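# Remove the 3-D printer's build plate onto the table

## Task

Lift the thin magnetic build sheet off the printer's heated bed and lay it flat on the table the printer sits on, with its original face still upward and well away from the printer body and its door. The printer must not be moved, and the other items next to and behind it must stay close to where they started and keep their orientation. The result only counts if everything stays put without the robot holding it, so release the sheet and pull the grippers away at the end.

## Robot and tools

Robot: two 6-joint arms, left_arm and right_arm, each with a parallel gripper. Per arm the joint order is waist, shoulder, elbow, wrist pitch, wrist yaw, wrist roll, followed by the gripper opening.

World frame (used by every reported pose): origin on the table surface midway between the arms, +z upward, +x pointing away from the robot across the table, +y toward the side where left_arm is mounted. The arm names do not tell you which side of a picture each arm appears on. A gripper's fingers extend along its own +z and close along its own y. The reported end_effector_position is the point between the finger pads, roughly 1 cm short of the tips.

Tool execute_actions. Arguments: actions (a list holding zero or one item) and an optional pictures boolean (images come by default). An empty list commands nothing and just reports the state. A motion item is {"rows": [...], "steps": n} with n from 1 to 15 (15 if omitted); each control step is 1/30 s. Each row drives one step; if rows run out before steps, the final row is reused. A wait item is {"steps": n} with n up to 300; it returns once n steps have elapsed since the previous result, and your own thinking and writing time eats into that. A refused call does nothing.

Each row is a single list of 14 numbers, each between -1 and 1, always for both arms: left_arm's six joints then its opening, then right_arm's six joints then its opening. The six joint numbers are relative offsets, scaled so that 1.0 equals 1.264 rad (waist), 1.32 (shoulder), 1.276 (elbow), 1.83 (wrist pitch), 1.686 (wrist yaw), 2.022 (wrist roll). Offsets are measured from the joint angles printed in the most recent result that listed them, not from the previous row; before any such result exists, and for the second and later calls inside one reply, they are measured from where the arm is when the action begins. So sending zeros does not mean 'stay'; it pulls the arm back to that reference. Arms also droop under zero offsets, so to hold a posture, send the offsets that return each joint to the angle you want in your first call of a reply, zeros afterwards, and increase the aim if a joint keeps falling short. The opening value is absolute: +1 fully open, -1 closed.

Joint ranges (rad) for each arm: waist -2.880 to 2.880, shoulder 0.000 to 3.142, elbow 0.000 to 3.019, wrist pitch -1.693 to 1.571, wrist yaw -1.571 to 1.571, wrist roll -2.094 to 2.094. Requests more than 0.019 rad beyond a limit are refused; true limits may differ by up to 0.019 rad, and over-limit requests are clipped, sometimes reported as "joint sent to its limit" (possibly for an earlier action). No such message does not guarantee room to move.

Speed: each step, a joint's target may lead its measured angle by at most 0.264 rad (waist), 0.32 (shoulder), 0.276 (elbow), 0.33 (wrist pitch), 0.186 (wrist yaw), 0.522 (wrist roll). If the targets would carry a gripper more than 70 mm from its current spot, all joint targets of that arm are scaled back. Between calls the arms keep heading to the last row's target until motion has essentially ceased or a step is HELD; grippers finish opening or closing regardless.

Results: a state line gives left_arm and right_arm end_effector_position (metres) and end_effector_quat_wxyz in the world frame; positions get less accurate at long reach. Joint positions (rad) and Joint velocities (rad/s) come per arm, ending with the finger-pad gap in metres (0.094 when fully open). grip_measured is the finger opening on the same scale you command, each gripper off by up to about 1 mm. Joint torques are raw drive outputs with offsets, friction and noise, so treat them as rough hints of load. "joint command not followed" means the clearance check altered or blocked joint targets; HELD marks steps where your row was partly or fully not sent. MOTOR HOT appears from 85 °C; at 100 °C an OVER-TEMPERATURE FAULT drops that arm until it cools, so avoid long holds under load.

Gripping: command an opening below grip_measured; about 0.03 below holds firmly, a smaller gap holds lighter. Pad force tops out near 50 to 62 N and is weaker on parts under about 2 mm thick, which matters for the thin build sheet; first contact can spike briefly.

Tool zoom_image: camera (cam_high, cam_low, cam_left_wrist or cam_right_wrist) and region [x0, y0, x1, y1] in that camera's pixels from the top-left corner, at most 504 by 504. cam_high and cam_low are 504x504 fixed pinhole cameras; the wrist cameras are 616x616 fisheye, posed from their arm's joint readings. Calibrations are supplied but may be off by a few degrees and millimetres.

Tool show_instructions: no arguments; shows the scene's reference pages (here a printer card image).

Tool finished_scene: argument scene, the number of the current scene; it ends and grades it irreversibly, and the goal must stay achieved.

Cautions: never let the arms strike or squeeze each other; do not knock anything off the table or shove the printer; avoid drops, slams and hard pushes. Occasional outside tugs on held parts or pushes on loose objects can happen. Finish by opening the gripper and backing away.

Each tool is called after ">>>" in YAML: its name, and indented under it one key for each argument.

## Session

>>> show_instructions:

>>> execute_actions:
  actions: []

Reference images for this scene: printer card page 3.

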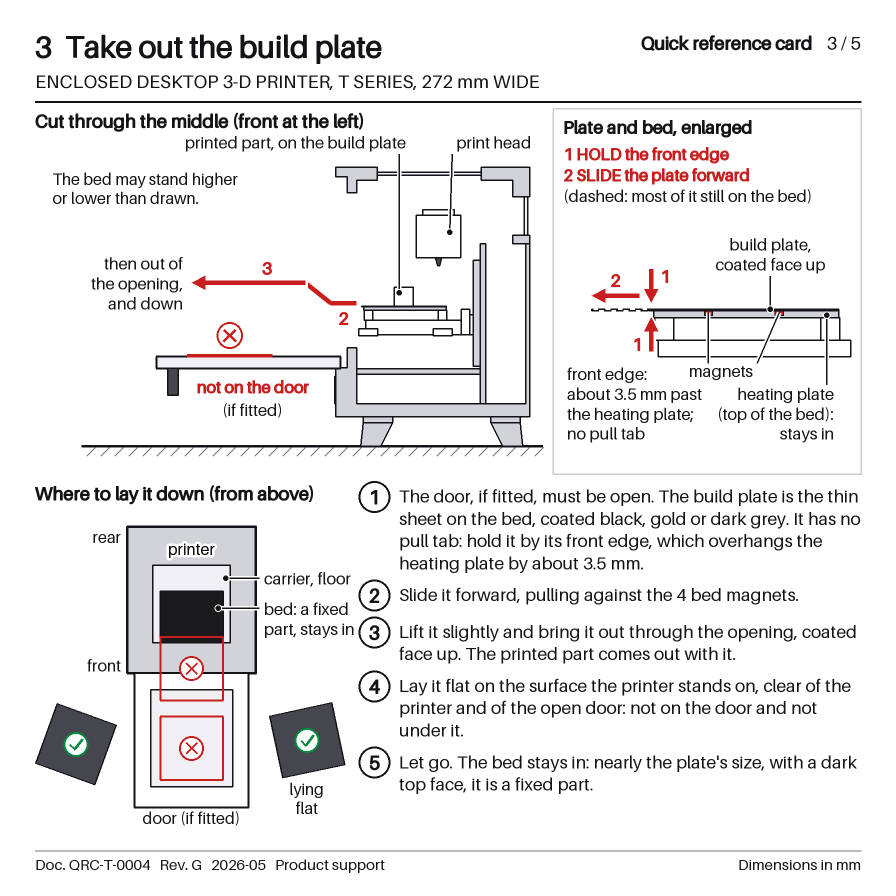

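Scene clock: 0.00 s of 4100.00 s.
left_arm: end_effector_position=(+0.5137, +0.2969, +0.5084) grip_measured=+1.000 end_effector_quat_wxyz=(+0.716, +0.007, +0.698, -0.003) | right_arm: end_effector_position=(+0.5168, -0.3079, +0.4935) grip_measured=+1.000 end_effector_quat_wxyz=(+0.707, +0.004, +0.707, -0.006)
Joint positions: left_arm=[-0.001  1.032  1.064 -0.007  0.013  0.005  0.094] | right_arm=[-0.014  1.04   1.046 -0.006  0.001 -0.003  0.094]
Joint velocities: left_arm=[ 0.005 -0.015 -0.007 -0.007  0.007  0.022  0.   ] | right_arm=[-0.015 -0.005  0.002 -0.012 -0.051 -0.037  0.   ]
Joint torques (N m, as the arm reports them, + toward a larger angle): no reading
Motor temperatures (°C, as the motors report them): left_arm=[27 25 26 27 27 24] | right_arm=[25 26 32 25 25 25]

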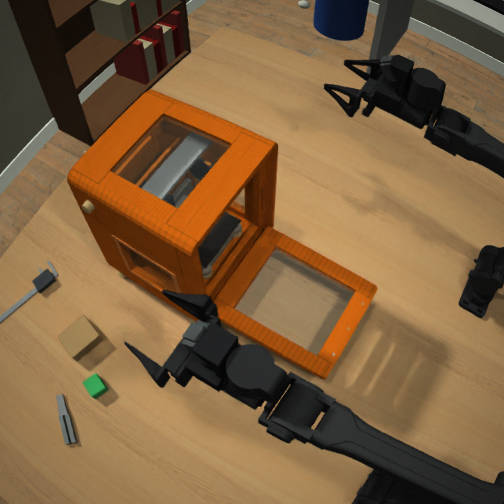

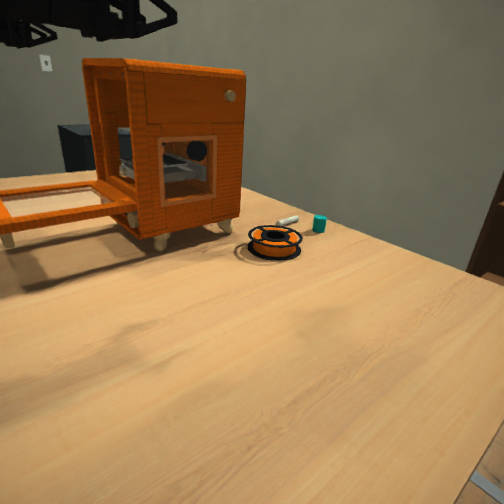

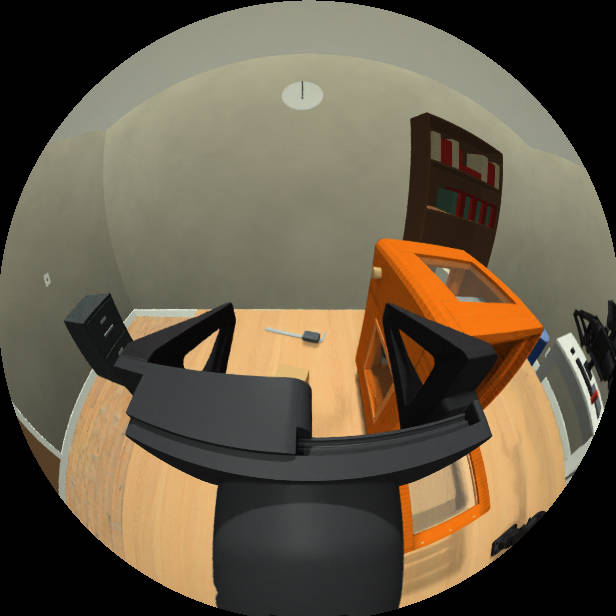

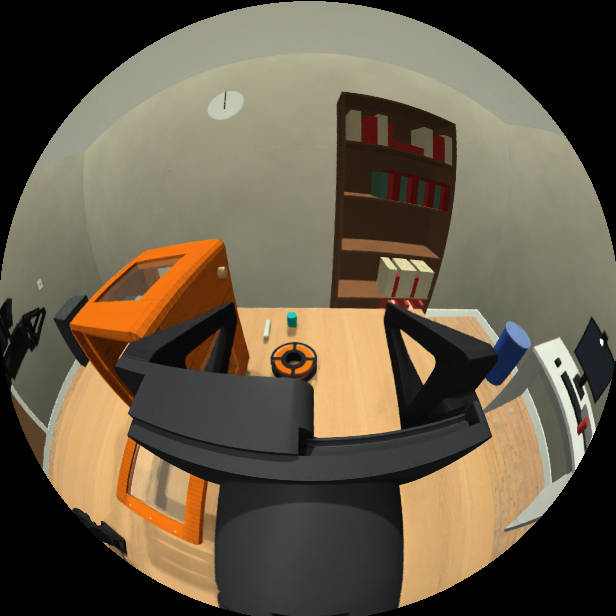

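>>> zoom_image:
  camera: "cam_high"
  region: [150,130,390,390]

>>> zoom_image:
  camera: "cam_low"
  region: [60,50,260,260]

Region (150, 130, 390, 390) of cam_high's 504x504 image, scaled by 1.938, with more detail than that image has; it fills the left 465 columns of this view, and the rest is white.

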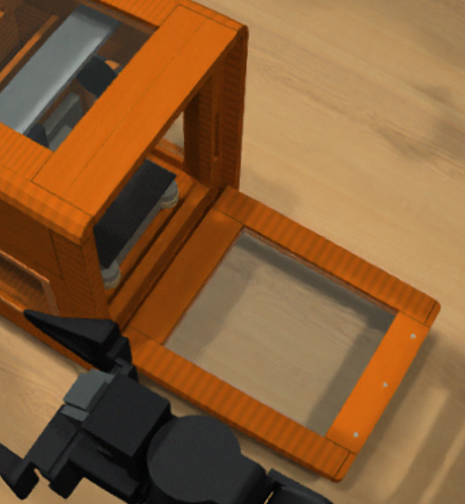

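Region (60, 50, 260, 260) of cam_low's 504x504 image, scaled by 2.400, with more detail than that image has; it fills the left 480 columns of this view, and the rest is white.

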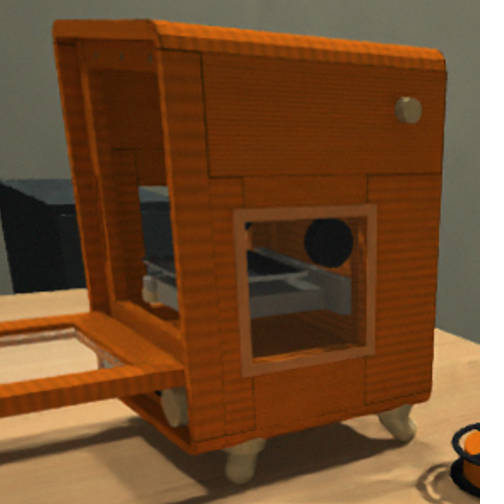

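>>> execute_actions:
  actions:
    - {"rows":[[-0.02,0,-0.01,0.01,-0.015,0.04,0.8,0,0,0,0,0,0,1],[-0.05,0,-0.02,0.02,-0.035,0.09,0.6,0,0,0,0,0,0,1],[-0.09,0,-0.035,0.03,-0.06,0.14,0.4,0,0,0,0,0,0,1],[-0.13,0,-0.05,0.045,-0.09,0.19,0.2,0,0,0,0,0,0,1],[-0.17,0,-0.065,0.06,-0.12,0.24,0,0,0,0,0,0,0,1],[-0.21,0,-0.08,0.07,-0.15,0.29,-0.2,0,0,0,0,0,0,1],[-0.255,0,-0.095,0.085,-0.18,0.34,-0.4,0,0,0,0,0,0,1],[-0.3,0,-0.11,0.1,-0.21,0.39,-0.6,0,0,0,0,0,0,1],[-0.34,0,-0.125,0.11,-0.24,0.44,-0.8,0,0,0,0,0,0,1],[-0.38,0,-0.14,0.125,-0.27,0.49,-0.85,0,0,0,0,0,0,1],[-0.42,0,-0.155,0.14,-0.3,0.54,-0.85,0,0,0,0,0,0,1],[-0.46,0,-0.17,0.15,-0.32,0.59,-0.85,0,0,0,0,0,0,1],[-0.495,0,-0.18,0.16,-0.34,0.64,-0.85,0,0,0,0,0,0,1],[-0.52,0,-0.19,0.17,-0.36,0.67,-0.85,0,0,0,0,0,0,1],[-0.538,0,-0.195,0.175,-0.372,0.697,-0.85,0,0,0,0,0,0,1]]}
  pictures: false

>>> execute_actions:
  actions:
    - {"steps":15}
  pictures: false

>>> execute_actions:
  actions:
    - {"rows":[[0,0.01,0.02,0.004,0,0,-0.85,0,0,0,0,0,0,1],[0,0.025,0.02,0.004,0,0,-0.85,0,0,0,0,0,0,1],[0,0.045,0.02,0.004,0,0,-0.85,0,0,0,0,0,0,1],[0,0.07,0.02,0.004,0,0,-0.85,0,0,0,0,0,0,1],[0,0.095,0.02,0.004,0,0,-0.85,0,0,0,0,0,0,1],[0,0.12,0.02,0.004,0,0,-0.85,0,0,0,0,0,0,1],[0,0.145,0.02,0.004,0,0,-0.85,0,0,0,0,0,0,1],[0,0.17,0.02,0.004,0,0,-0.85,0,0,0,0,0,0,1],[0,0.195,0.02,0.004,0,0,-0.85,0,0,0,0,0,0,1],[0,0.215,0.02,0.004,0,0,-0.85,0,0,0,0,0,0,1],[0,0.235,0.02,0.004,0,0,-0.85,0,0,0,0,0,0,1],[0,0.25,0.02,0.004,0,0,-0.85,0,0,0,0,0,0,1],[0,0.262,0.02,0.004,0,0,-0.85,0,0,0,0,0,0,1],[0,0.27,0.02,0.004,0,0,-0.85,0,0,0,0,0,0,1],[0,0.275,0.02,0.004,0,0,-0.85,0,0,0,0,0,0,1]]}
  pictures: false

>>> execute_actions:
  actions:
    - {"steps":10}

Scene clock: 10.13 s of 4100.00 s.
left_arm: end_effector_position=(+0.4393, +0.0903, +0.4285) grip_measured=-0.848 end_effector_quat_wxyz=(+0.644, +0.350, +0.593, +0.333) | right_arm: end_effector_position=(+0.5168, -0.3079, +0.4935) grip_measured=+1.000 end_effector_quat_wxyz=(+0.707, +0.004, +0.707, -0.006)
Joint positions: left_arm=[-0.641  1.033  0.834  0.262 -0.584  1.045  0.007] | right_arm=[-0.014  1.04   1.046 -0.006  0.001 -0.003  0.094]
Joint velocities: left_arm=[-1.284  0.005 -0.418  0.457 -0.593  2.396  0.   ] | right_arm=[ 0.015 -0.005 -0.002 -0.027 -0.022 -0.022  0.   ]
Joint torques (N m, as the arm reports them, + toward a larger angle): left_arm=[ 0.33 -8.6   9.72  2.37 -0.26  0.  ] | right_arm=[ 0.26 -6.84  9.42  1.22  0.17 -0.09]
Motor temperatures (°C, as the motors report them): left_arm=[27 25 29 27 27 24] | right_arm=[25 26 37 25 25 25]
Steps of this call (steps 1 to 90: nothing new was sent; then 6.63 s passed at rest; steps 91 to 105: all 15 steps of this action). Readings (joint positions):
91: left_arm=[-0.002 1.032 1.063 -0.006 0.003 0.015] | right_arm=[-0.014 1.040 1.046 -0.006 0.001 -0.003]
92: left_arm=[-0.008 1.032 1.060 -0.001 -0.022 0.041] | right_arm=[-0.014 1.040 1.046 -0.006 0.001 -0.003]
94: left_arm=[-0.045 1.032 1.042 0.027 -0.103 0.135] | right_arm=[-0.014 1.040 1.046 -0.006 0.001 -0.003]
98: left_arm=[-0.235 1.032 0.970 0.105 -0.286 0.405] | right_arm=[-0.014 1.040 1.046 -0.006 0.001 -0.003]
105: the state above

Scene clock: 10.63 s of 4100.00 s.
left_arm: end_effector_position=(+0.4276, +0.0750, +0.4225) grip_measured=-0.848 end_effector_quat_wxyz=(+0.586, +0.447, +0.519, +0.432) | right_arm: end_effector_position=(+0.5168, -0.3079, +0.4935) grip_measured=+1.000 end_effector_quat_wxyz=(+0.707, +0.004, +0.707, -0.006)
Joint positions: left_arm=[-0.689  1.033  0.811  0.296 -0.611  1.389  0.007] | right_arm=[-0.014  1.04   1.046 -0.006  0.001 -0.003  0.094]
Joint velocities: left_arm=[-0.015 -0.015  0.017 -0.007  0.007  0.125 -0.   ] | right_arm=[-0.005 -0.005  0.002 -0.002  0.007 -0.022  0.   ]
Joint torques (N m, as the arm reports them, + toward a larger angle): left_arm=[-1.97 -8.68  9.43  2.4  -0.12  0.07] | right_arm=[ 0.26 -6.88  9.43  1.24  0.17 -0.09]
Motor temperatures (°C, as the motors report them): left_arm=[27 25 29 27 27 24] | right_arm=[25 26 37 25 25 25]
Steps of this call (steps 1 to 15: the robot went on to your last target). Readings (joint positions):
1: left_arm=[-0.676 1.033 0.822 0.273 -0.597 1.117] | right_arm=[-0.014 1.040 1.046 -0.006 0.001 -0.003]
2: left_arm=[-0.699 1.033 0.815 0.280 -0.601 1.175] | right_arm=[-0.014 1.040 1.046 -0.006 0.001 -0.003]
4: left_arm=[-0.710 1.033 0.811 0.287 -0.605 1.257] | right_arm=[-0.014 1.040 1.046 -0.006 0.001 -0.003]
8: left_arm=[-0.694 1.033 0.811 0.295 -0.611 1.343] | right_arm=[-0.014 1.040 1.046 -0.006 0.001 -0.003]
15: the state above

Scene clock: 11.13 s of 4100.00 s.
left_arm: end_effector_position=(+0.4858, +0.0271, +0.2388) grip_measured=-0.848 end_effector_quat_wxyz=(+0.450, +0.570, +0.543, +0.422) | right_arm: end_effector_position=(+0.5168, -0.3079, +0.4935) grip_measured=+1.000 end_effector_quat_wxyz=(+0.707, +0.004, +0.707, -0.006)
Joint positions: left_arm=[-0.689  1.405  0.811  0.298 -0.611  1.389  0.007] | right_arm=[-0.014  1.04   1.046 -0.006  0.001 -0.003  0.094]
Joint velocities: left_arm=[-0.015  0.62   0.002  0.007  0.066  0.022 -0.001] | right_arm=[-0.005 -0.015 -0.002 -0.022 -0.022 -0.037  0.   ]
Joint torques (N m, as the arm reports them, + toward a larger angle): left_arm=[ -2.33 -17.83   9.85   1.84  -0.14  -0.04] | right_arm=[ 0.21 -6.86  9.44  1.24  0.17 -0.09]
Motor temperatures (°C, as the motors report them): left_arm=[27 25 29 27 27 24] | right_arm=[25 26 37 25 25 25]
Steps of this call (steps 1 to 15: all 15 steps of this action). Readings (joint positions):
1: left_arm=[-0.689 1.033 0.811 0.296 -0.611 1.389] | right_arm=[-0.014 1.040 1.046 -0.006 0.001 -0.003]
2: left_arm=[-0.689 1.035 0.811 0.296 -0.611 1.389] | right_arm=[-0.014 1.040 1.046 -0.006 0.001 -0.003]
4: left_arm=[-0.689 1.048 0.811 0.297 -0.611 1.389] | right_arm=[-0.014 1.040 1.046 -0.006 0.001 -0.003]
8: left_arm=[-0.689 1.150 0.811 0.298 -0.611 1.389] | right_arm=[-0.014 1.040 1.046 -0.006 0.001 -0.003]
15: the state above

Scene clock: 11.47 s of 4100.00 s.
left_arm: end_effector_position=(+0.4862, +0.0268, +0.2362) grip_measured=-0.848 end_effector_quat_wxyz=(+0.448, +0.571, +0.543, +0.422) | right_arm: end_effector_position=(+0.5168, -0.3079, +0.4935) grip_measured=+1.000 end_effector_quat_wxyz=(+0.707, +0.004, +0.707, -0.006)
Joint positions: left_arm=[-0.689  1.41   0.811  0.298 -0.611  1.389  0.007] | right_arm=[-0.014  1.04   1.046 -0.006  0.001 -0.003  0.094]
Joint velocities: left_arm=[-0.015 -0.054 -0.027  0.007 -0.051 -0.022 -0.   ] | right_arm=[ 0.005 -0.015 -0.012  0.012 -0.037  0.037  0.   ]
Joint torques (N m, as the arm reports them, + toward a larger angle): left_arm=[ -2.29 -14.83   9.8    1.87  -0.15  -0.03] | right_arm=[ 0.25 -6.83  9.43  1.25  0.18 -0.09]
Motor temperatures (°C, as the motors report them): left_arm=[27 25 30 27 27 24] | right_arm=[25 26 37 25 25 25]
Steps of this call (steps 1 to 10: the robot went on to your last target). Readings (joint positions):
1: left_arm=[-0.689 1.421 0.811 0.298 -0.611 1.389] | right_arm=[-0.014 1.040 1.046 -0.006 0.001 -0.003]
2: left_arm=[-0.689 1.431 0.811 0.298 -0.611 1.389] | right_arm=[-0.014 1.040 1.046 -0.006 0.001 -0.003]
4: left_arm=[-0.689 1.431 0.811 0.298 -0.611 1.389] | right_arm=[-0.014 1.040 1.046 -0.006 0.001 -0.003]
8: left_arm=[-0.689 1.415 0.811 0.298 -0.611 1.389] | right_arm=[-0.014 1.040 1.046 -0.006 0.001 -0.003]
10: the state above
camera_calibration (this result's frames):
cam_left_wrist: T_world_to_cam=[[-0.221775, 0.0101743, -0.975045, 0.336841], [-0.512408, 0.849535, 0.125413, 0.203319], [0.829611, 0.527434, -0.183193, -0.249406], [0, 0, 0, 1]] pos_world=[0.385795, -0.0446092, 0.257247]

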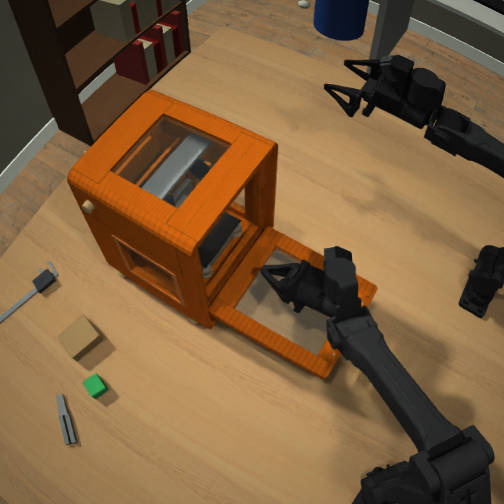

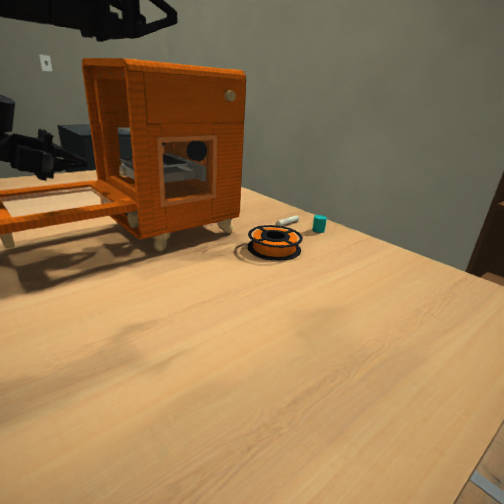

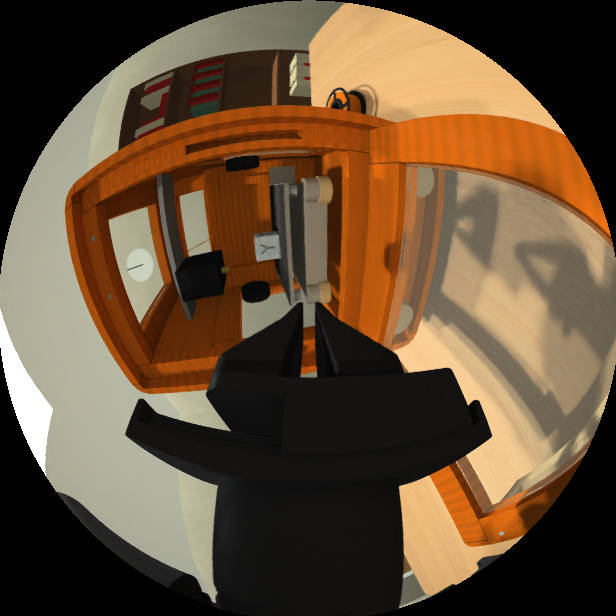

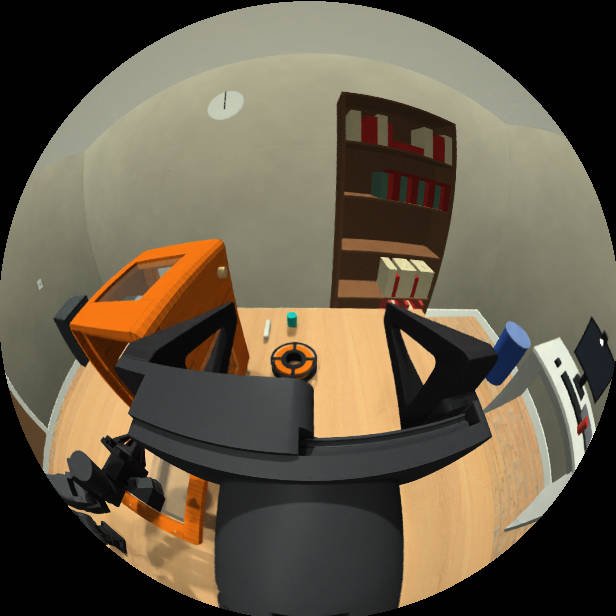

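>>> zoom_image:
  camera: "cam_left_wrist"
  region: [230,165,390,325]

Region (230, 165, 390, 325) of cam_left_wrist's 616x616 image, scaled by 3.150, with more detail than that image has.

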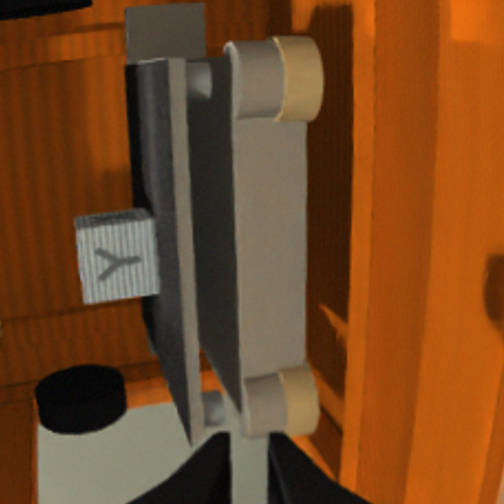

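>>> execute_actions:
  actions:
    - {"rows":[[0.01,0.005,0.045,0,0.002,0.008,-0.85,0,0,0,0,0,0,1],[0.013,0.012,0.053,0,0.004,0.009,-0.85,0,0,0,0,0,0,1],[0.017,0.022,0.064,0,0.006,0.01,-0.85,0,0,0,0,0,0,1],[0.021,0.033,0.077,-0.001,0.008,0.011,-0.85,0,0,0,0,0,0,1],[0.025,0.045,0.091,-0.002,0.01,0.012,-0.85,0,0,0,0,0,0,1],[0.03,0.057,0.105,-0.002,0.013,0.013,-0.85,0,0,0,0,0,0,1],[0.034,0.069,0.119,-0.003,0.015,0.014,-0.85,0,0,0,0,0,0,1],[0.038,0.081,0.133,-0.003,0.018,0.015,-0.85,0,0,0,0,0,0,1],[0.042,0.093,0.147,-0.004,0.02,0.016,-0.85,0,0,0,0,0,0,1],[0.046,0.104,0.16,-0.004,0.022,0.017,-0.85,0,0,0,0,0,0,1],[0.05,0.114,0.171,-0.005,0.024,0.017,-0.85,0,0,0,0,0,0,1],[0.053,0.123,0.181,-0.005,0.026,0.017,-0.85,0,0,0,0,0,0,1],[0.055,0.13,0.189,-0.006,0.027,0.017,-0.85,0,0,0,0,0,0,1],[0.057,0.135,0.196,-0.006,0.028,0.017,-0.85,0,0,0,0,0,0,1],[0.058,0.138,0.2,-0.006,0.029,0.017,-0.85,0,0,0,0,0,0,1]]}
  pictures: false

>>> execute_actions:
  actions:
    - {"steps":12}

>>> zoom_image:
  camera: "cam_left_wrist"
  region: [220,170,400,350]

Scene clock: 17.67 s of 4100.00 s.
left_arm: end_effector_position=(+0.5585, +0.0081, +0.2428) grip_measured=-0.848 end_effector_quat_wxyz=(+0.451, +0.563, +0.546, +0.426) | right_arm: end_effector_position=(+0.5168, -0.3079, +0.4935) grip_measured=+1.000 end_effector_quat_wxyz=(+0.707, +0.004, +0.707, -0.006)
Joint positions: left_arm=[-0.628  1.575  1.004  0.295 -0.567  1.408  0.007] | right_arm=[-0.014  1.04   1.046 -0.006  0.001 -0.003  0.094]
Joint velocities: left_arm=[ 0.122  0.259  0.237 -0.027  0.11   0.037 -0.   ] | right_arm=[-0.005 -0.024 -0.002 -0.012 -0.007 -0.037  0.   ]
Joint torques (N m, as the arm reports them, + toward a larger angle): left_arm=[ -2.02 -16.69  11.66   1.38  -0.01   0.07] | right_arm=[ 0.21 -6.84  9.42  1.21  0.17 -0.09]
Motor temperatures (°C, as the motors report them): left_arm=[27 26 30 27 27 24] | right_arm=[25 26 38 25 25 25]
Steps of this call (steps 1 to 15: the robot went on to your last target; steps 16 to 90: nothing new was sent; then 2.70 s passed at rest; steps 91 to 105: all 15 steps of this action). Readings (joint positions):
91: left_arm=[-0.689 1.408 0.811 0.298 -0.611 1.390] | right_arm=[-0.014 1.040 1.046 -0.006 0.001 -0.003]
92: left_arm=[-0.689 1.409 0.812 0.298 -0.610 1.391] | right_arm=[-0.014 1.040 1.046 -0.006 0.001 -0.003]
94: left_arm=[-0.686 1.416 0.822 0.298 -0.604 1.393] | right_arm=[-0.014 1.040 1.046 -0.006 0.001 -0.003]
98: left_arm=[-0.668 1.469 0.889 0.298 -0.588 1.399] | right_arm=[-0.014 1.040 1.046 -0.006 0.001 -0.003]
105: the state above

Scene clock: 18.07 s of 4100.00 s.
left_arm: end_effector_position=(+0.5633, +0.0091, +0.2372) grip_measured=-0.848 end_effector_quat_wxyz=(+0.445, +0.566, +0.547, +0.427) | right_arm: end_effector_position=(+0.5168, -0.3079, +0.4935) grip_measured=+1.000 end_effector_quat_wxyz=(+0.707, +0.004, +0.707, -0.006)
Joint positions: left_arm=[-0.622  1.59   1.012  0.292 -0.565  1.41   0.007] | right_arm=[-0.014  1.04   1.046 -0.006  0.001 -0.003  0.094]
Joint velocities: left_arm=[-0.015  0.005 -0.002 -0.002 -0.051 -0.051  0.   ] | right_arm=[-0.005  0.015 -0.007 -0.007  0.037  0.007  0.   ]
Joint torques (N m, as the arm reports them, + toward a larger angle): left_arm=[ -1.69 -16.91  12.     1.51  -0.02   0.08] | right_arm=[ 0.2  -6.8   9.43  1.22  0.18 -0.09]
Motor temperatures (°C, as the motors report them): left_arm=[27 26 30 27 27 24] | right_arm=[25 26 38 25 25 25]
Steps of this call (steps 1 to 12: the robot went on to your last target). Readings (joint positions):
1: left_arm=[-0.625 1.582 1.010 0.295 -0.566 1.408] | right_arm=[-0.014 1.040 1.046 -0.006 0.001 -0.003]
2: left_arm=[-0.623 1.587 1.012 0.295 -0.566 1.409] | right_arm=[-0.014 1.040 1.046 -0.006 0.001 -0.003]
4: left_arm=[-0.622 1.590 1.012 0.293 -0.566 1.409] | right_arm=[-0.014 1.040 1.046 -0.006 0.001 -0.003]
8: left_arm=[-0.622 1.590 1.012 0.292 -0.565 1.410] | right_arm=[-0.014 1.040 1.046 -0.006 0.001 -0.003]
12: the state above
camera_calibration (this result's frames):
cam_left_wrist: T_world_to_cam=[[-0.217962, 0.00737775, -0.975929, 0.353132], [-0.528352, 0.83987, 0.12435, 0.267048], [0.820571, 0.542738, -0.179161, -0.299837], [0, 0, 0, 1]] pos_world=[0.464102, -0.0641575, 0.257705]

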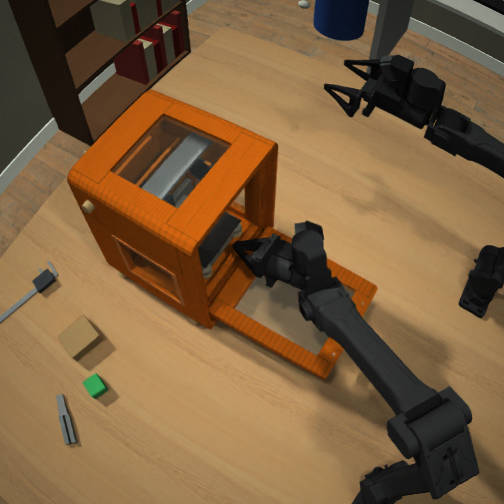

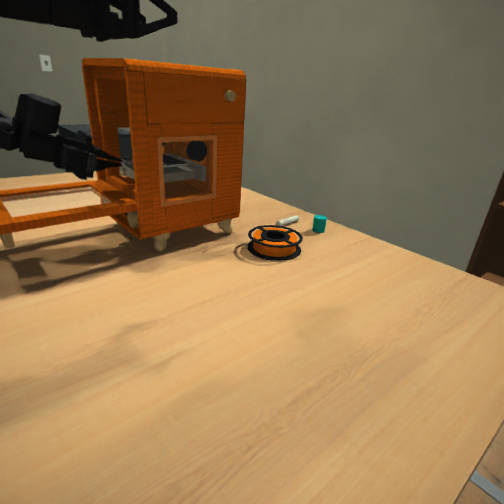

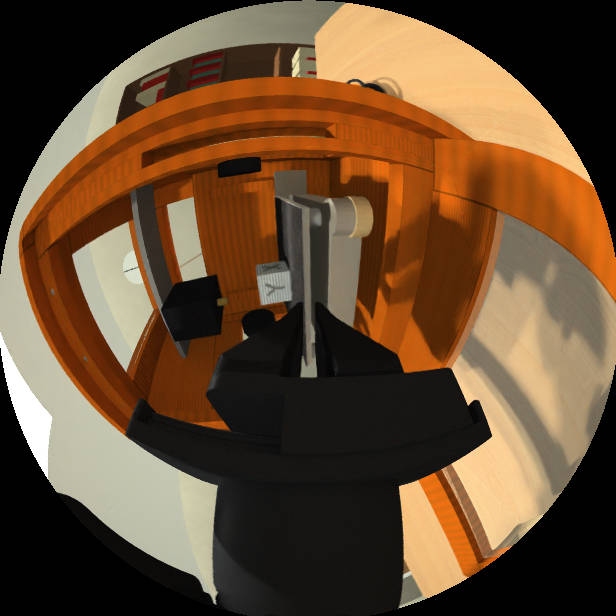

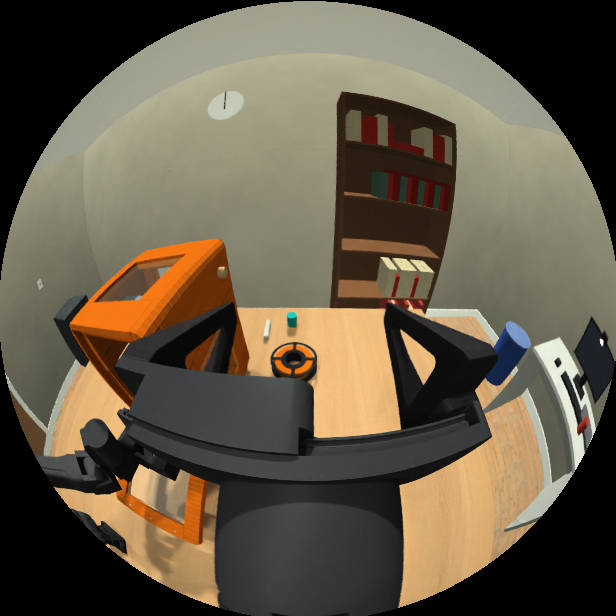

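Region (220, 170, 400, 350) of cam_left_wrist's 616x616 image, scaled by 2.800, with more detail than that image has.

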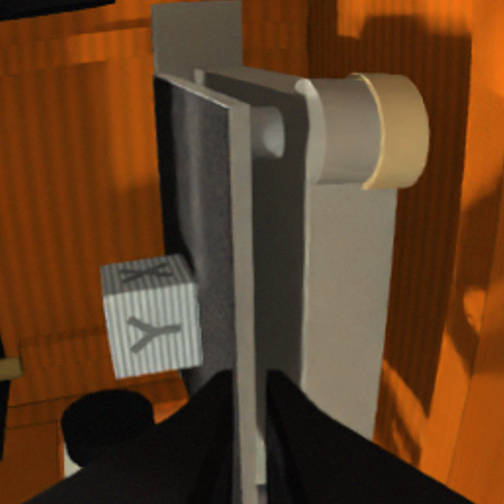

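>>> execute_actions:
  actions:
    - {"rows":[[0.01,0,0.03,0.004,0.003,0,-0.9,0,0,0,0,0,0,1],[0.013,0,0.03,0.004,0.005,0,-0.9,0,0,0,0,0,0,1],[0.016,0,0.03,0.004,0.007,0,-0.9,0,0,0,0,0,0,1],[0.019,0,0.03,0.004,0.01,0.008,-0.9,0,0,0,0,0,0,1],[0.022,0,0.03,0.004,0.012,0.01,-0.9,0,0,0,0,0,0,1],[0.025,0,0.03,0.004,0.015,0.012,-0.9,0,0,0,0,0,0,1],[0.028,0,0.03,0.004,0.017,0.012,-0.9,0,0,0,0,0,0,1],[0.031,0,0.03,0.004,0.02,0.012,-0.9,0,0,0,0,0,0,1],[0.034,0,0.03,0.004,0.022,0.012,-0.9,0,0,0,0,0,0,1]]}

>>> zoom_image:
  camera: "cam_left_wrist"
  region: [250,240,370,360]

>>> zoom_image:
  camera: "cam_high"
  region: [180,200,280,300]

Scene clock: 23.83 s of 4100.00 s.
left_arm: end_effector_position=(+0.5735, +0.0247, +0.2363) grip_measured=-0.898 end_effector_quat_wxyz=(+0.443, +0.566, +0.549, +0.427) | right_arm: end_effector_position=(+0.5168, -0.3079, +0.4935) grip_measured=+1.000 end_effector_quat_wxyz=(+0.707, +0.004, +0.707, -0.006)
Joint positions: left_arm=[-0.584  1.59   1.012  0.292 -0.532  1.42   0.005] | right_arm=[-0.014  1.04   1.046 -0.006  0.001 -0.003  0.094]
Joint velocities: left_arm=[ 0.005  0.005 -0.012  0.017 -0.007 -0.007  0.001] | right_arm=[-0.015 -0.005 -0.012  0.002 -0.037  0.037  0.   ]
Joint torques (N m, as the arm reports them, + toward a larger angle): left_arm=[ -1.96 -17.14  10.85   1.99   0.02   0.08] | right_arm=[ 0.2  -6.86  9.41  1.23  0.17 -0.09]
Motor temperatures (°C, as the motors report them): left_arm=[27 26 31 27 27 24] | right_arm=[25 26 38 25 25 25]
Steps of this call (steps 1 to 30: the robot went on to your last target; steps 31 to 90: nothing new was sent; then 2.27 s passed at rest; steps 91 to 105: all 15 steps of this action). Readings (joint positions):
91: left_arm=[-0.622 1.590 1.012 0.292 -0.565 1.410] | right_arm=[-0.014 1.040 1.046 -0.006 0.001 -0.003]
92: left_arm=[-0.621 1.590 1.012 0.292 -0.562 1.410] | right_arm=[-0.014 1.040 1.046 -0.006 0.001 -0.003]
94: left_arm=[-0.619 1.590 1.012 0.292 -0.555 1.411] | right_arm=[-0.014 1.040 1.046 -0.006 0.001 -0.003]
98: left_arm=[-0.606 1.590 1.012 0.292 -0.538 1.417] | right_arm=[-0.014 1.040 1.046 -0.006 0.001 -0.003]
105: the state above
camera_calibration (this result's frames):
cam_left_wrist: T_world_to_cam=[[-0.222849, 0.00815706, -0.974819, 0.356936], [-0.530448, 0.837956, 0.128275, 0.25973], [0.817902, 0.545677, -0.182411, -0.314591], [0, 0, 0, 1]] pos_world=[0.47462, -0.0488888, 0.257246]

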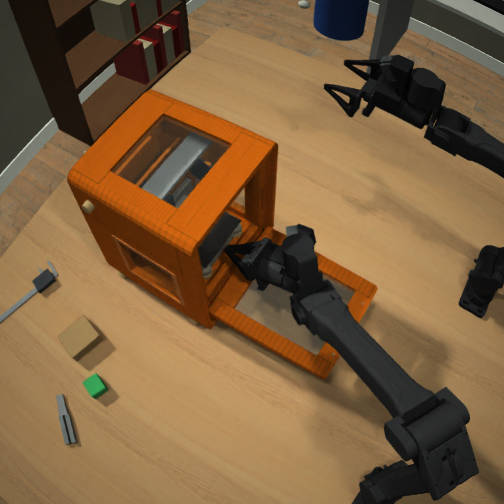

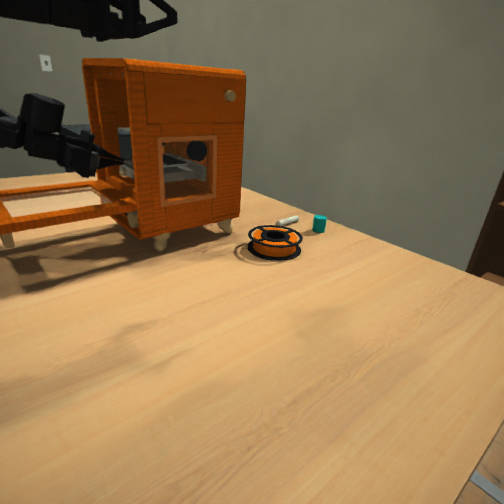

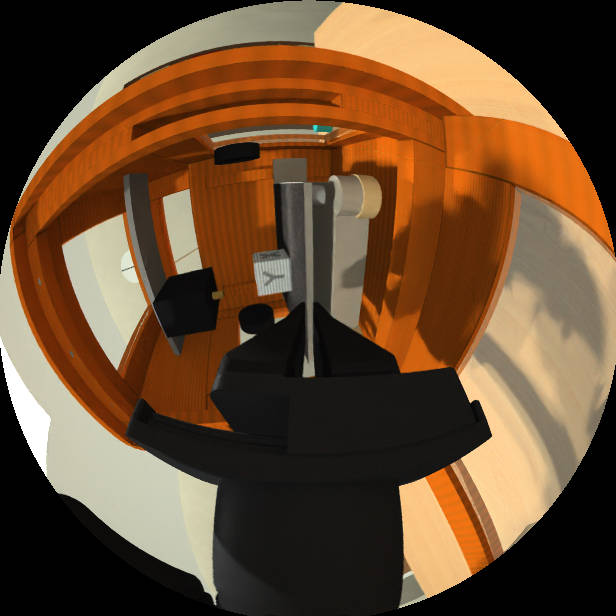

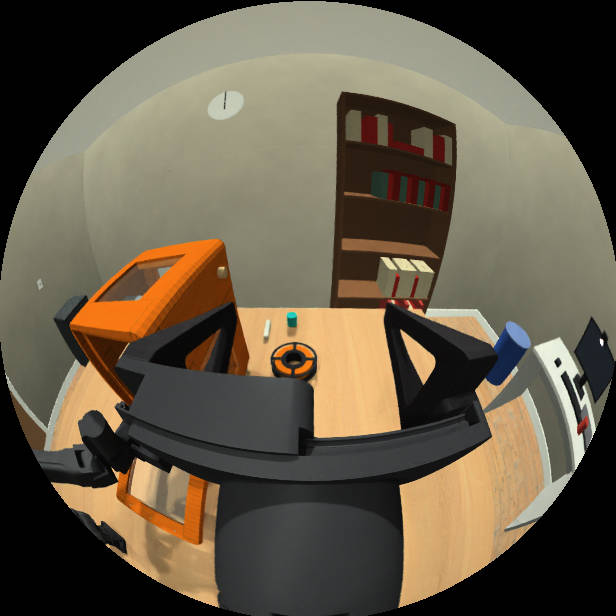

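Region (250, 240, 370, 360) of cam_left_wrist's 616x616 image, scaled by 4.200, with more detail than that image has.

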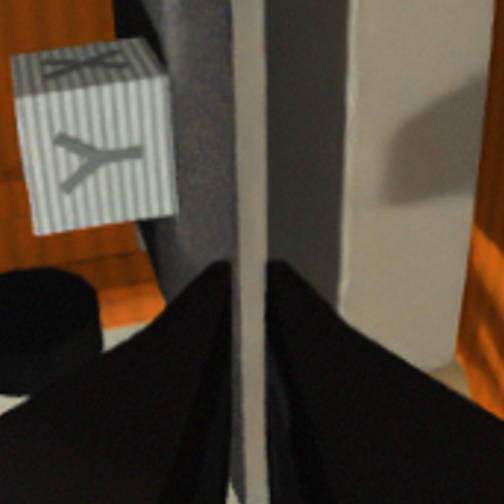

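Region (180, 200, 280, 300) of cam_high's 504x504 image, scaled by 5.040, with more detail than that image has.

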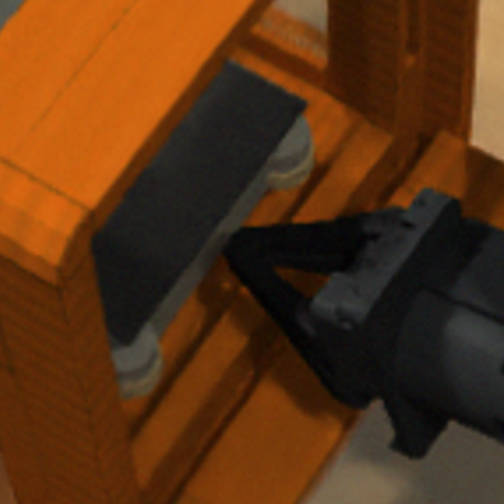

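>>> execute_actions:
  actions:
    - {"rows":[[0,0.002,0.044,0.004,0,0,-0.9,0,0,0,0,0,0,1],[0,0.004,0.046,0.004,0,0,-0.9,0,0,0,0,0,0,1],[0,0.006,0.048,0.004,0,0,-0.9,0,0,0,0,0,0,1],[0,0.008,0.05,0.004,0,0,-0.9,0,0,0,0,0,0,1],[0,0.01,0.052,0.004,0,0,-0.9,0,0,0,0,0,0,1],[0,0.012,0.054,0.004,0,0,-0.9,0,0,0,0,0,0,1],[0,0.014,0.057,0.004,0,0,-0.9,0,0,0,0,0,0,1],[0,0.016,0.06,0.004,0,0,-0.9,0,0,0,0,0,0,1],[0,0.018,0.062,0.004,0,0,-0.9,0,0,0,0,0,0,1]]}
  pictures: false

>>> execute_actions:
  actions:
    - {"steps":5}

>>> zoom_image:
  camera: "cam_left_wrist"
  region: [250,240,370,360]

>>> zoom_image:
  camera: "cam_high"
  region: [180,200,280,300]

Scene clock: 27.70 s of 4100.00 s.
left_arm: end_effector_position=(+0.5796, +0.0205, +0.2429) grip_measured=-0.898 end_effector_quat_wxyz=(+0.448, +0.563, +0.547, +0.428) | right_arm: end_effector_position=(+0.5168, -0.3079, +0.4935) grip_measured=+1.000 end_effector_quat_wxyz=(+0.707, +0.004, +0.707, -0.006)
Joint positions: left_arm=[-0.584  1.6    1.036  0.292 -0.531  1.421  0.005] | right_arm=[-0.014  1.04   1.046 -0.006  0.001 -0.003  0.094]
Joint velocities: left_arm=[-0.005 -0.005  0.012 -0.007 -0.022  0.007  0.001] | right_arm=[ 0.005 -0.005  0.002  0.002 -0.037 -0.037  0.   ]
Joint torques (N m, as the arm reports them, + toward a larger angle): left_arm=[ -2.14 -16.22  12.18   1.97  -0.14  -0.04] | right_arm=[ 0.18 -6.83  9.42  1.23  0.17 -0.09]
Motor temperatures (°C, as the motors report them): left_arm=[27 26 31 27 27 24] | right_arm=[25 26 39 25 25 25]
Steps of this call (steps 1 to 15: the robot went on to your last target; steps 16 to 90: nothing new was sent; then 0.37 s passed at rest; steps 91 to 105: all 15 steps of this action). Readings (joint positions):
91: left_arm=[-0.584 1.590 1.012 0.292 -0.531 1.421] | right_arm=[-0.014 1.040 1.046 -0.006 0.001 -0.003]
92: left_arm=[-0.584 1.590 1.012 0.292 -0.531 1.421] | right_arm=[-0.014 1.040 1.046 -0.006 0.001 -0.003]
94: left_arm=[-0.584 1.590 1.013 0.292 -0.531 1.421] | right_arm=[-0.014 1.040 1.046 -0.006 0.001 -0.003]
98: left_arm=[-0.584 1.593 1.021 0.292 -0.531 1.421] | right_arm=[-0.014 1.040 1.046 -0.006 0.001 -0.003]
105: the state above

Scene clock: 27.87 s of 4100.00 s.
left_arm: end_effector_position=(+0.5797, +0.0204, +0.2427) grip_measured=-0.898 end_effector_quat_wxyz=(+0.448, +0.563, +0.547, +0.428) | right_arm: end_effector_position=(+0.5168, -0.3079, +0.4935) grip_measured=+1.000 end_effector_quat_wxyz=(+0.707, +0.004, +0.707, -0.006)
Joint positions: left_arm=[-0.584  1.6    1.036  0.292 -0.531  1.421  0.005] | right_arm=[-0.014  1.04   1.046 -0.006  0.001 -0.003  0.094]
Joint velocities: left_arm=[-0.015 -0.005  0.022 -0.007 -0.051 -0.066 -0.001] | right_arm=[-0.015 -0.024  0.002  0.002 -0.037 -0.007  0.   ]
Joint torques (N m, as the arm reports them, + toward a larger angle): left_arm=[ -2.39 -16.17  12.16   2.    -0.15  -0.04] | right_arm=[ 0.26 -6.86  9.45  1.22  0.17 -0.1 ]
Motor temperatures (°C, as the motors report them): left_arm=[27 26 31 27 27 24] | right_arm=[25 26 39 25 25 25]
Steps of this call (steps 1 to 5: the robot went on to your last target). Readings (joint positions):
1: left_arm=[-0.584 1.600 1.036 0.292 -0.531 1.421] | right_arm=[-0.014 1.040 1.046 -0.006 0.001 -0.003]
2: left_arm=[-0.584 1.600 1.036 0.292 -0.531 1.421] | right_arm=[-0.014 1.040 1.046 -0.006 0.001 -0.003]
4: left_arm=[-0.584 1.600 1.036 0.292 -0.531 1.421] | right_arm=[-0.014 1.040 1.046 -0.006 0.001 -0.003]
5: the state above
camera_calibration (this result's frames):
cam_left_wrist: T_world_to_cam=[[-0.21205, 0.00209856, -0.977256, 0.358978], [-0.530961, 0.839278, 0.117013, 0.268775], [0.820436, 0.543698, -0.176855, -0.318978], [0, 0, 0, 1]] pos_world=[0.480532, -0.0529024, 0.262951]

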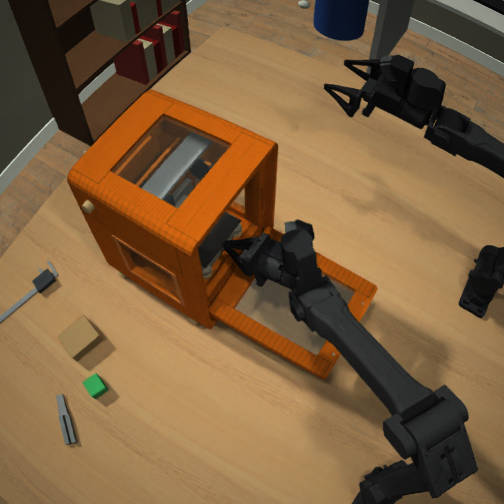

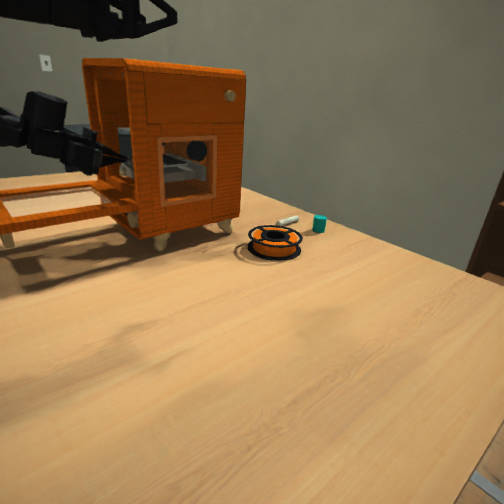

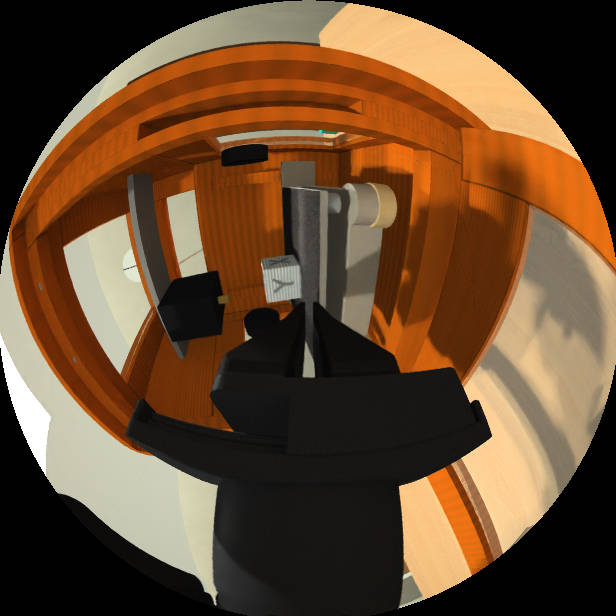

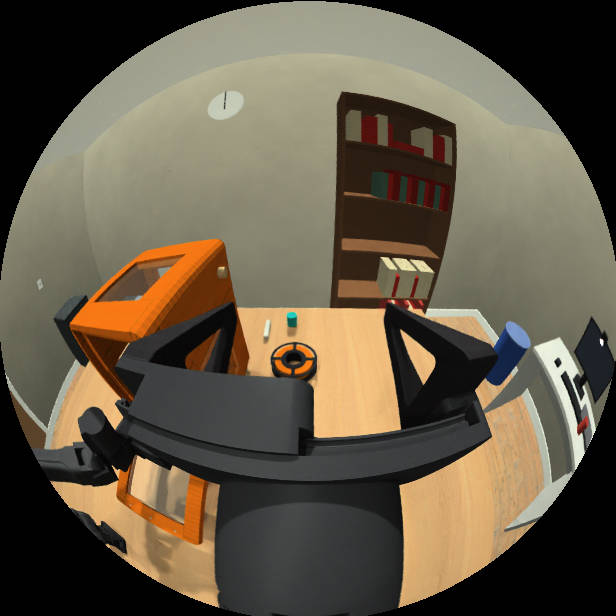

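Region (250, 240, 370, 360) of cam_left_wrist's 616x616 image, scaled by 4.200, with more detail than that image has.

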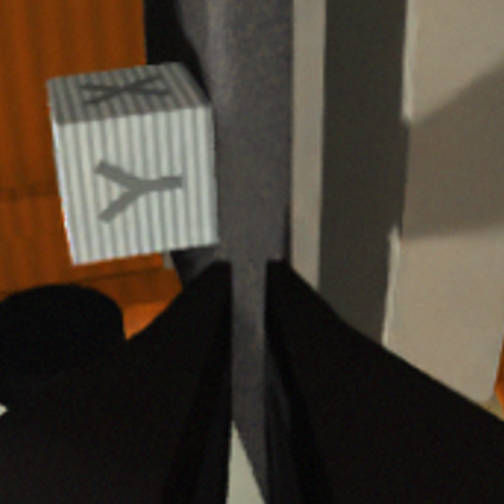

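Region (180, 200, 280, 300) of cam_high's 504x504 image, scaled by 5.040, with more detail than that image has.

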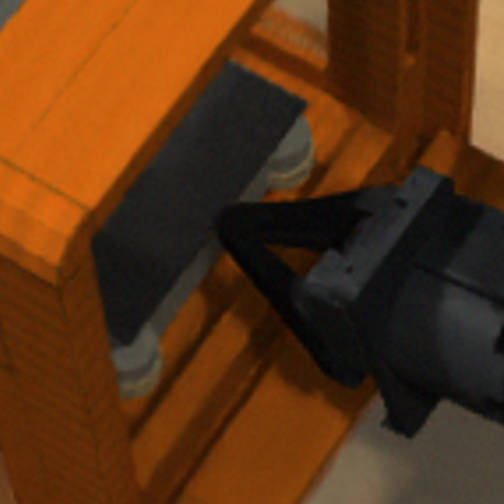

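>>> execute_actions:
  actions:
    - {"rows":[[0,0,0.03,-0.004,0,0,-0.9,0,0,0,0,0,0,1],[0,0,0.03,-0.007,0,0,-0.9,0,0,0,0,0,0,1],[0,0,0.03,-0.01,0,0,-0.9,0,0,0,0,0,0,1],[0,0,0.03,-0.013,0,0,-0.9,0,0,0,0,0,0,1],[0,0,0.03,-0.016,0,0,-0.9,0,0,0,0,0,0,1],[0,0,0.03,-0.0185,0,0,-0.9,0,0,0,0,0,0,1]]}

>>> zoom_image:
  camera: "cam_left_wrist"
  region: [250,240,370,360]

Scene clock: 30.03 s of 4100.00 s.
left_arm: end_effector_position=(+0.5782, +0.0214, +0.2367) grip_measured=-0.898 end_effector_quat_wxyz=(+0.437, +0.571, +0.549, +0.426) | right_arm: end_effector_position=(+0.5168, -0.3079, +0.4935) grip_measured=+1.000 end_effector_quat_wxyz=(+0.707, +0.004, +0.707, -0.006)
Joint positions: left_arm=[-0.584  1.6    1.036  0.264 -0.531  1.421  0.005] | right_arm=[-0.014  1.04   1.046 -0.006  0.001 -0.003  0.094]
Joint velocities: left_arm=[ 0.005  0.005  0.002 -0.007  0.037 -0.022  0.   ] | right_arm=[-0.005 -0.015 -0.012 -0.002  0.022  0.037  0.   ]
Joint torques (N m, as the arm reports them, + toward a larger angle): left_arm=[ -2.33 -17.45  10.93   1.47  -0.12  -0.04] | right_arm=[ 0.23 -6.84  9.44  1.22  0.18 -0.09]
Motor temperatures (°C, as the motors report them): left_arm=[27 26 32 27 27 24] | right_arm=[25 26 39 25 25 25]
Steps of this call (steps 1 to 15: the robot went on to your last target; steps 16 to 50: nothing new was sent; steps 51 to 65: all 15 steps of this action). Readings (joint positions):
51: left_arm=[-0.584 1.600 1.036 0.292 -0.531 1.421] | right_arm=[-0.014 1.040 1.046 -0.006 0.001 -0.003]
52: left_arm=[-0.584 1.600 1.036 0.290 -0.531 1.421] | right_arm=[-0.014 1.040 1.046 -0.006 0.001 -0.003]
54: left_arm=[-0.584 1.600 1.036 0.283 -0.531 1.421] | right_arm=[-0.014 1.040 1.046 -0.006 0.001 -0.003]
58: left_arm=[-0.584 1.600 1.036 0.267 -0.531 1.421] | right_arm=[-0.014 1.040 1.046 -0.006 0.001 -0.003]
65: the state above
camera_calibration (this result's frames):
cam_left_wrist: T_world_to_cam=[[-0.234687, 0.0170735, -0.971921, 0.364373], [-0.527951, 0.837287, 0.142191, 0.26022], [0.816204, 0.546497, -0.187487, -0.314449], [0, 0, 0, 1]] pos_world=[0.479552, -0.0522545, 0.258186]

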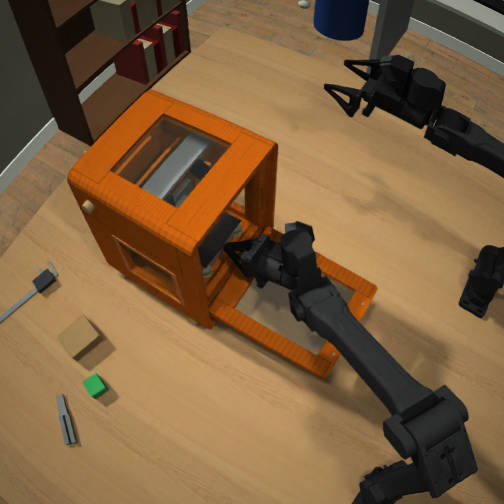

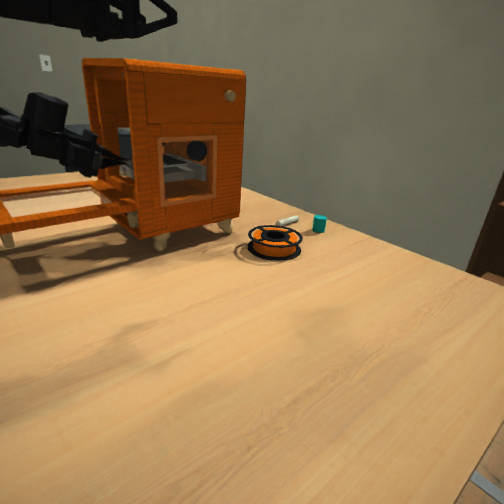

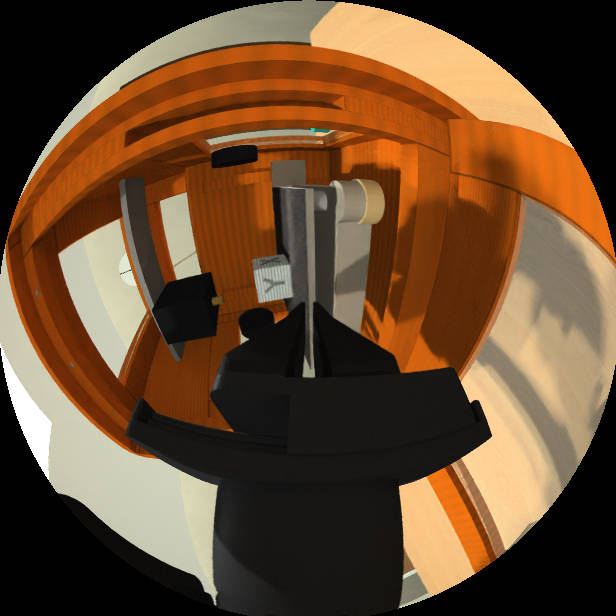

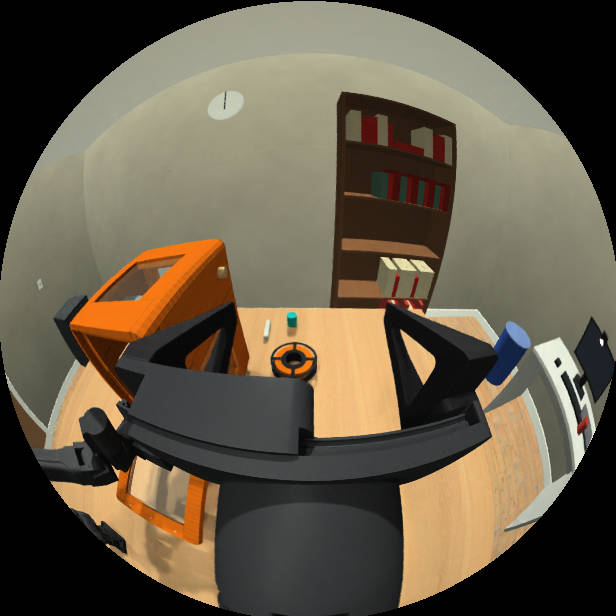

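Region (250, 240, 370, 360) of cam_left_wrist's 616x616 image, scaled by 4.200, with more detail than that image has.

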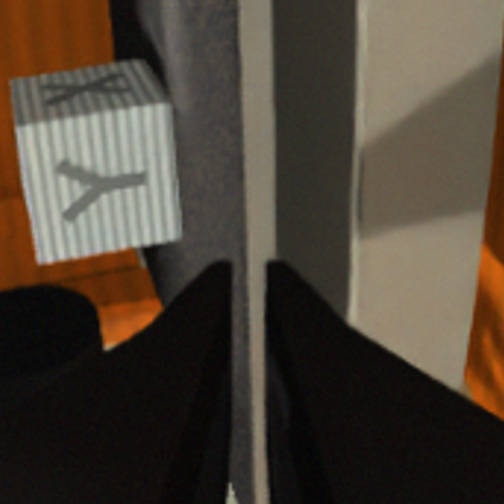

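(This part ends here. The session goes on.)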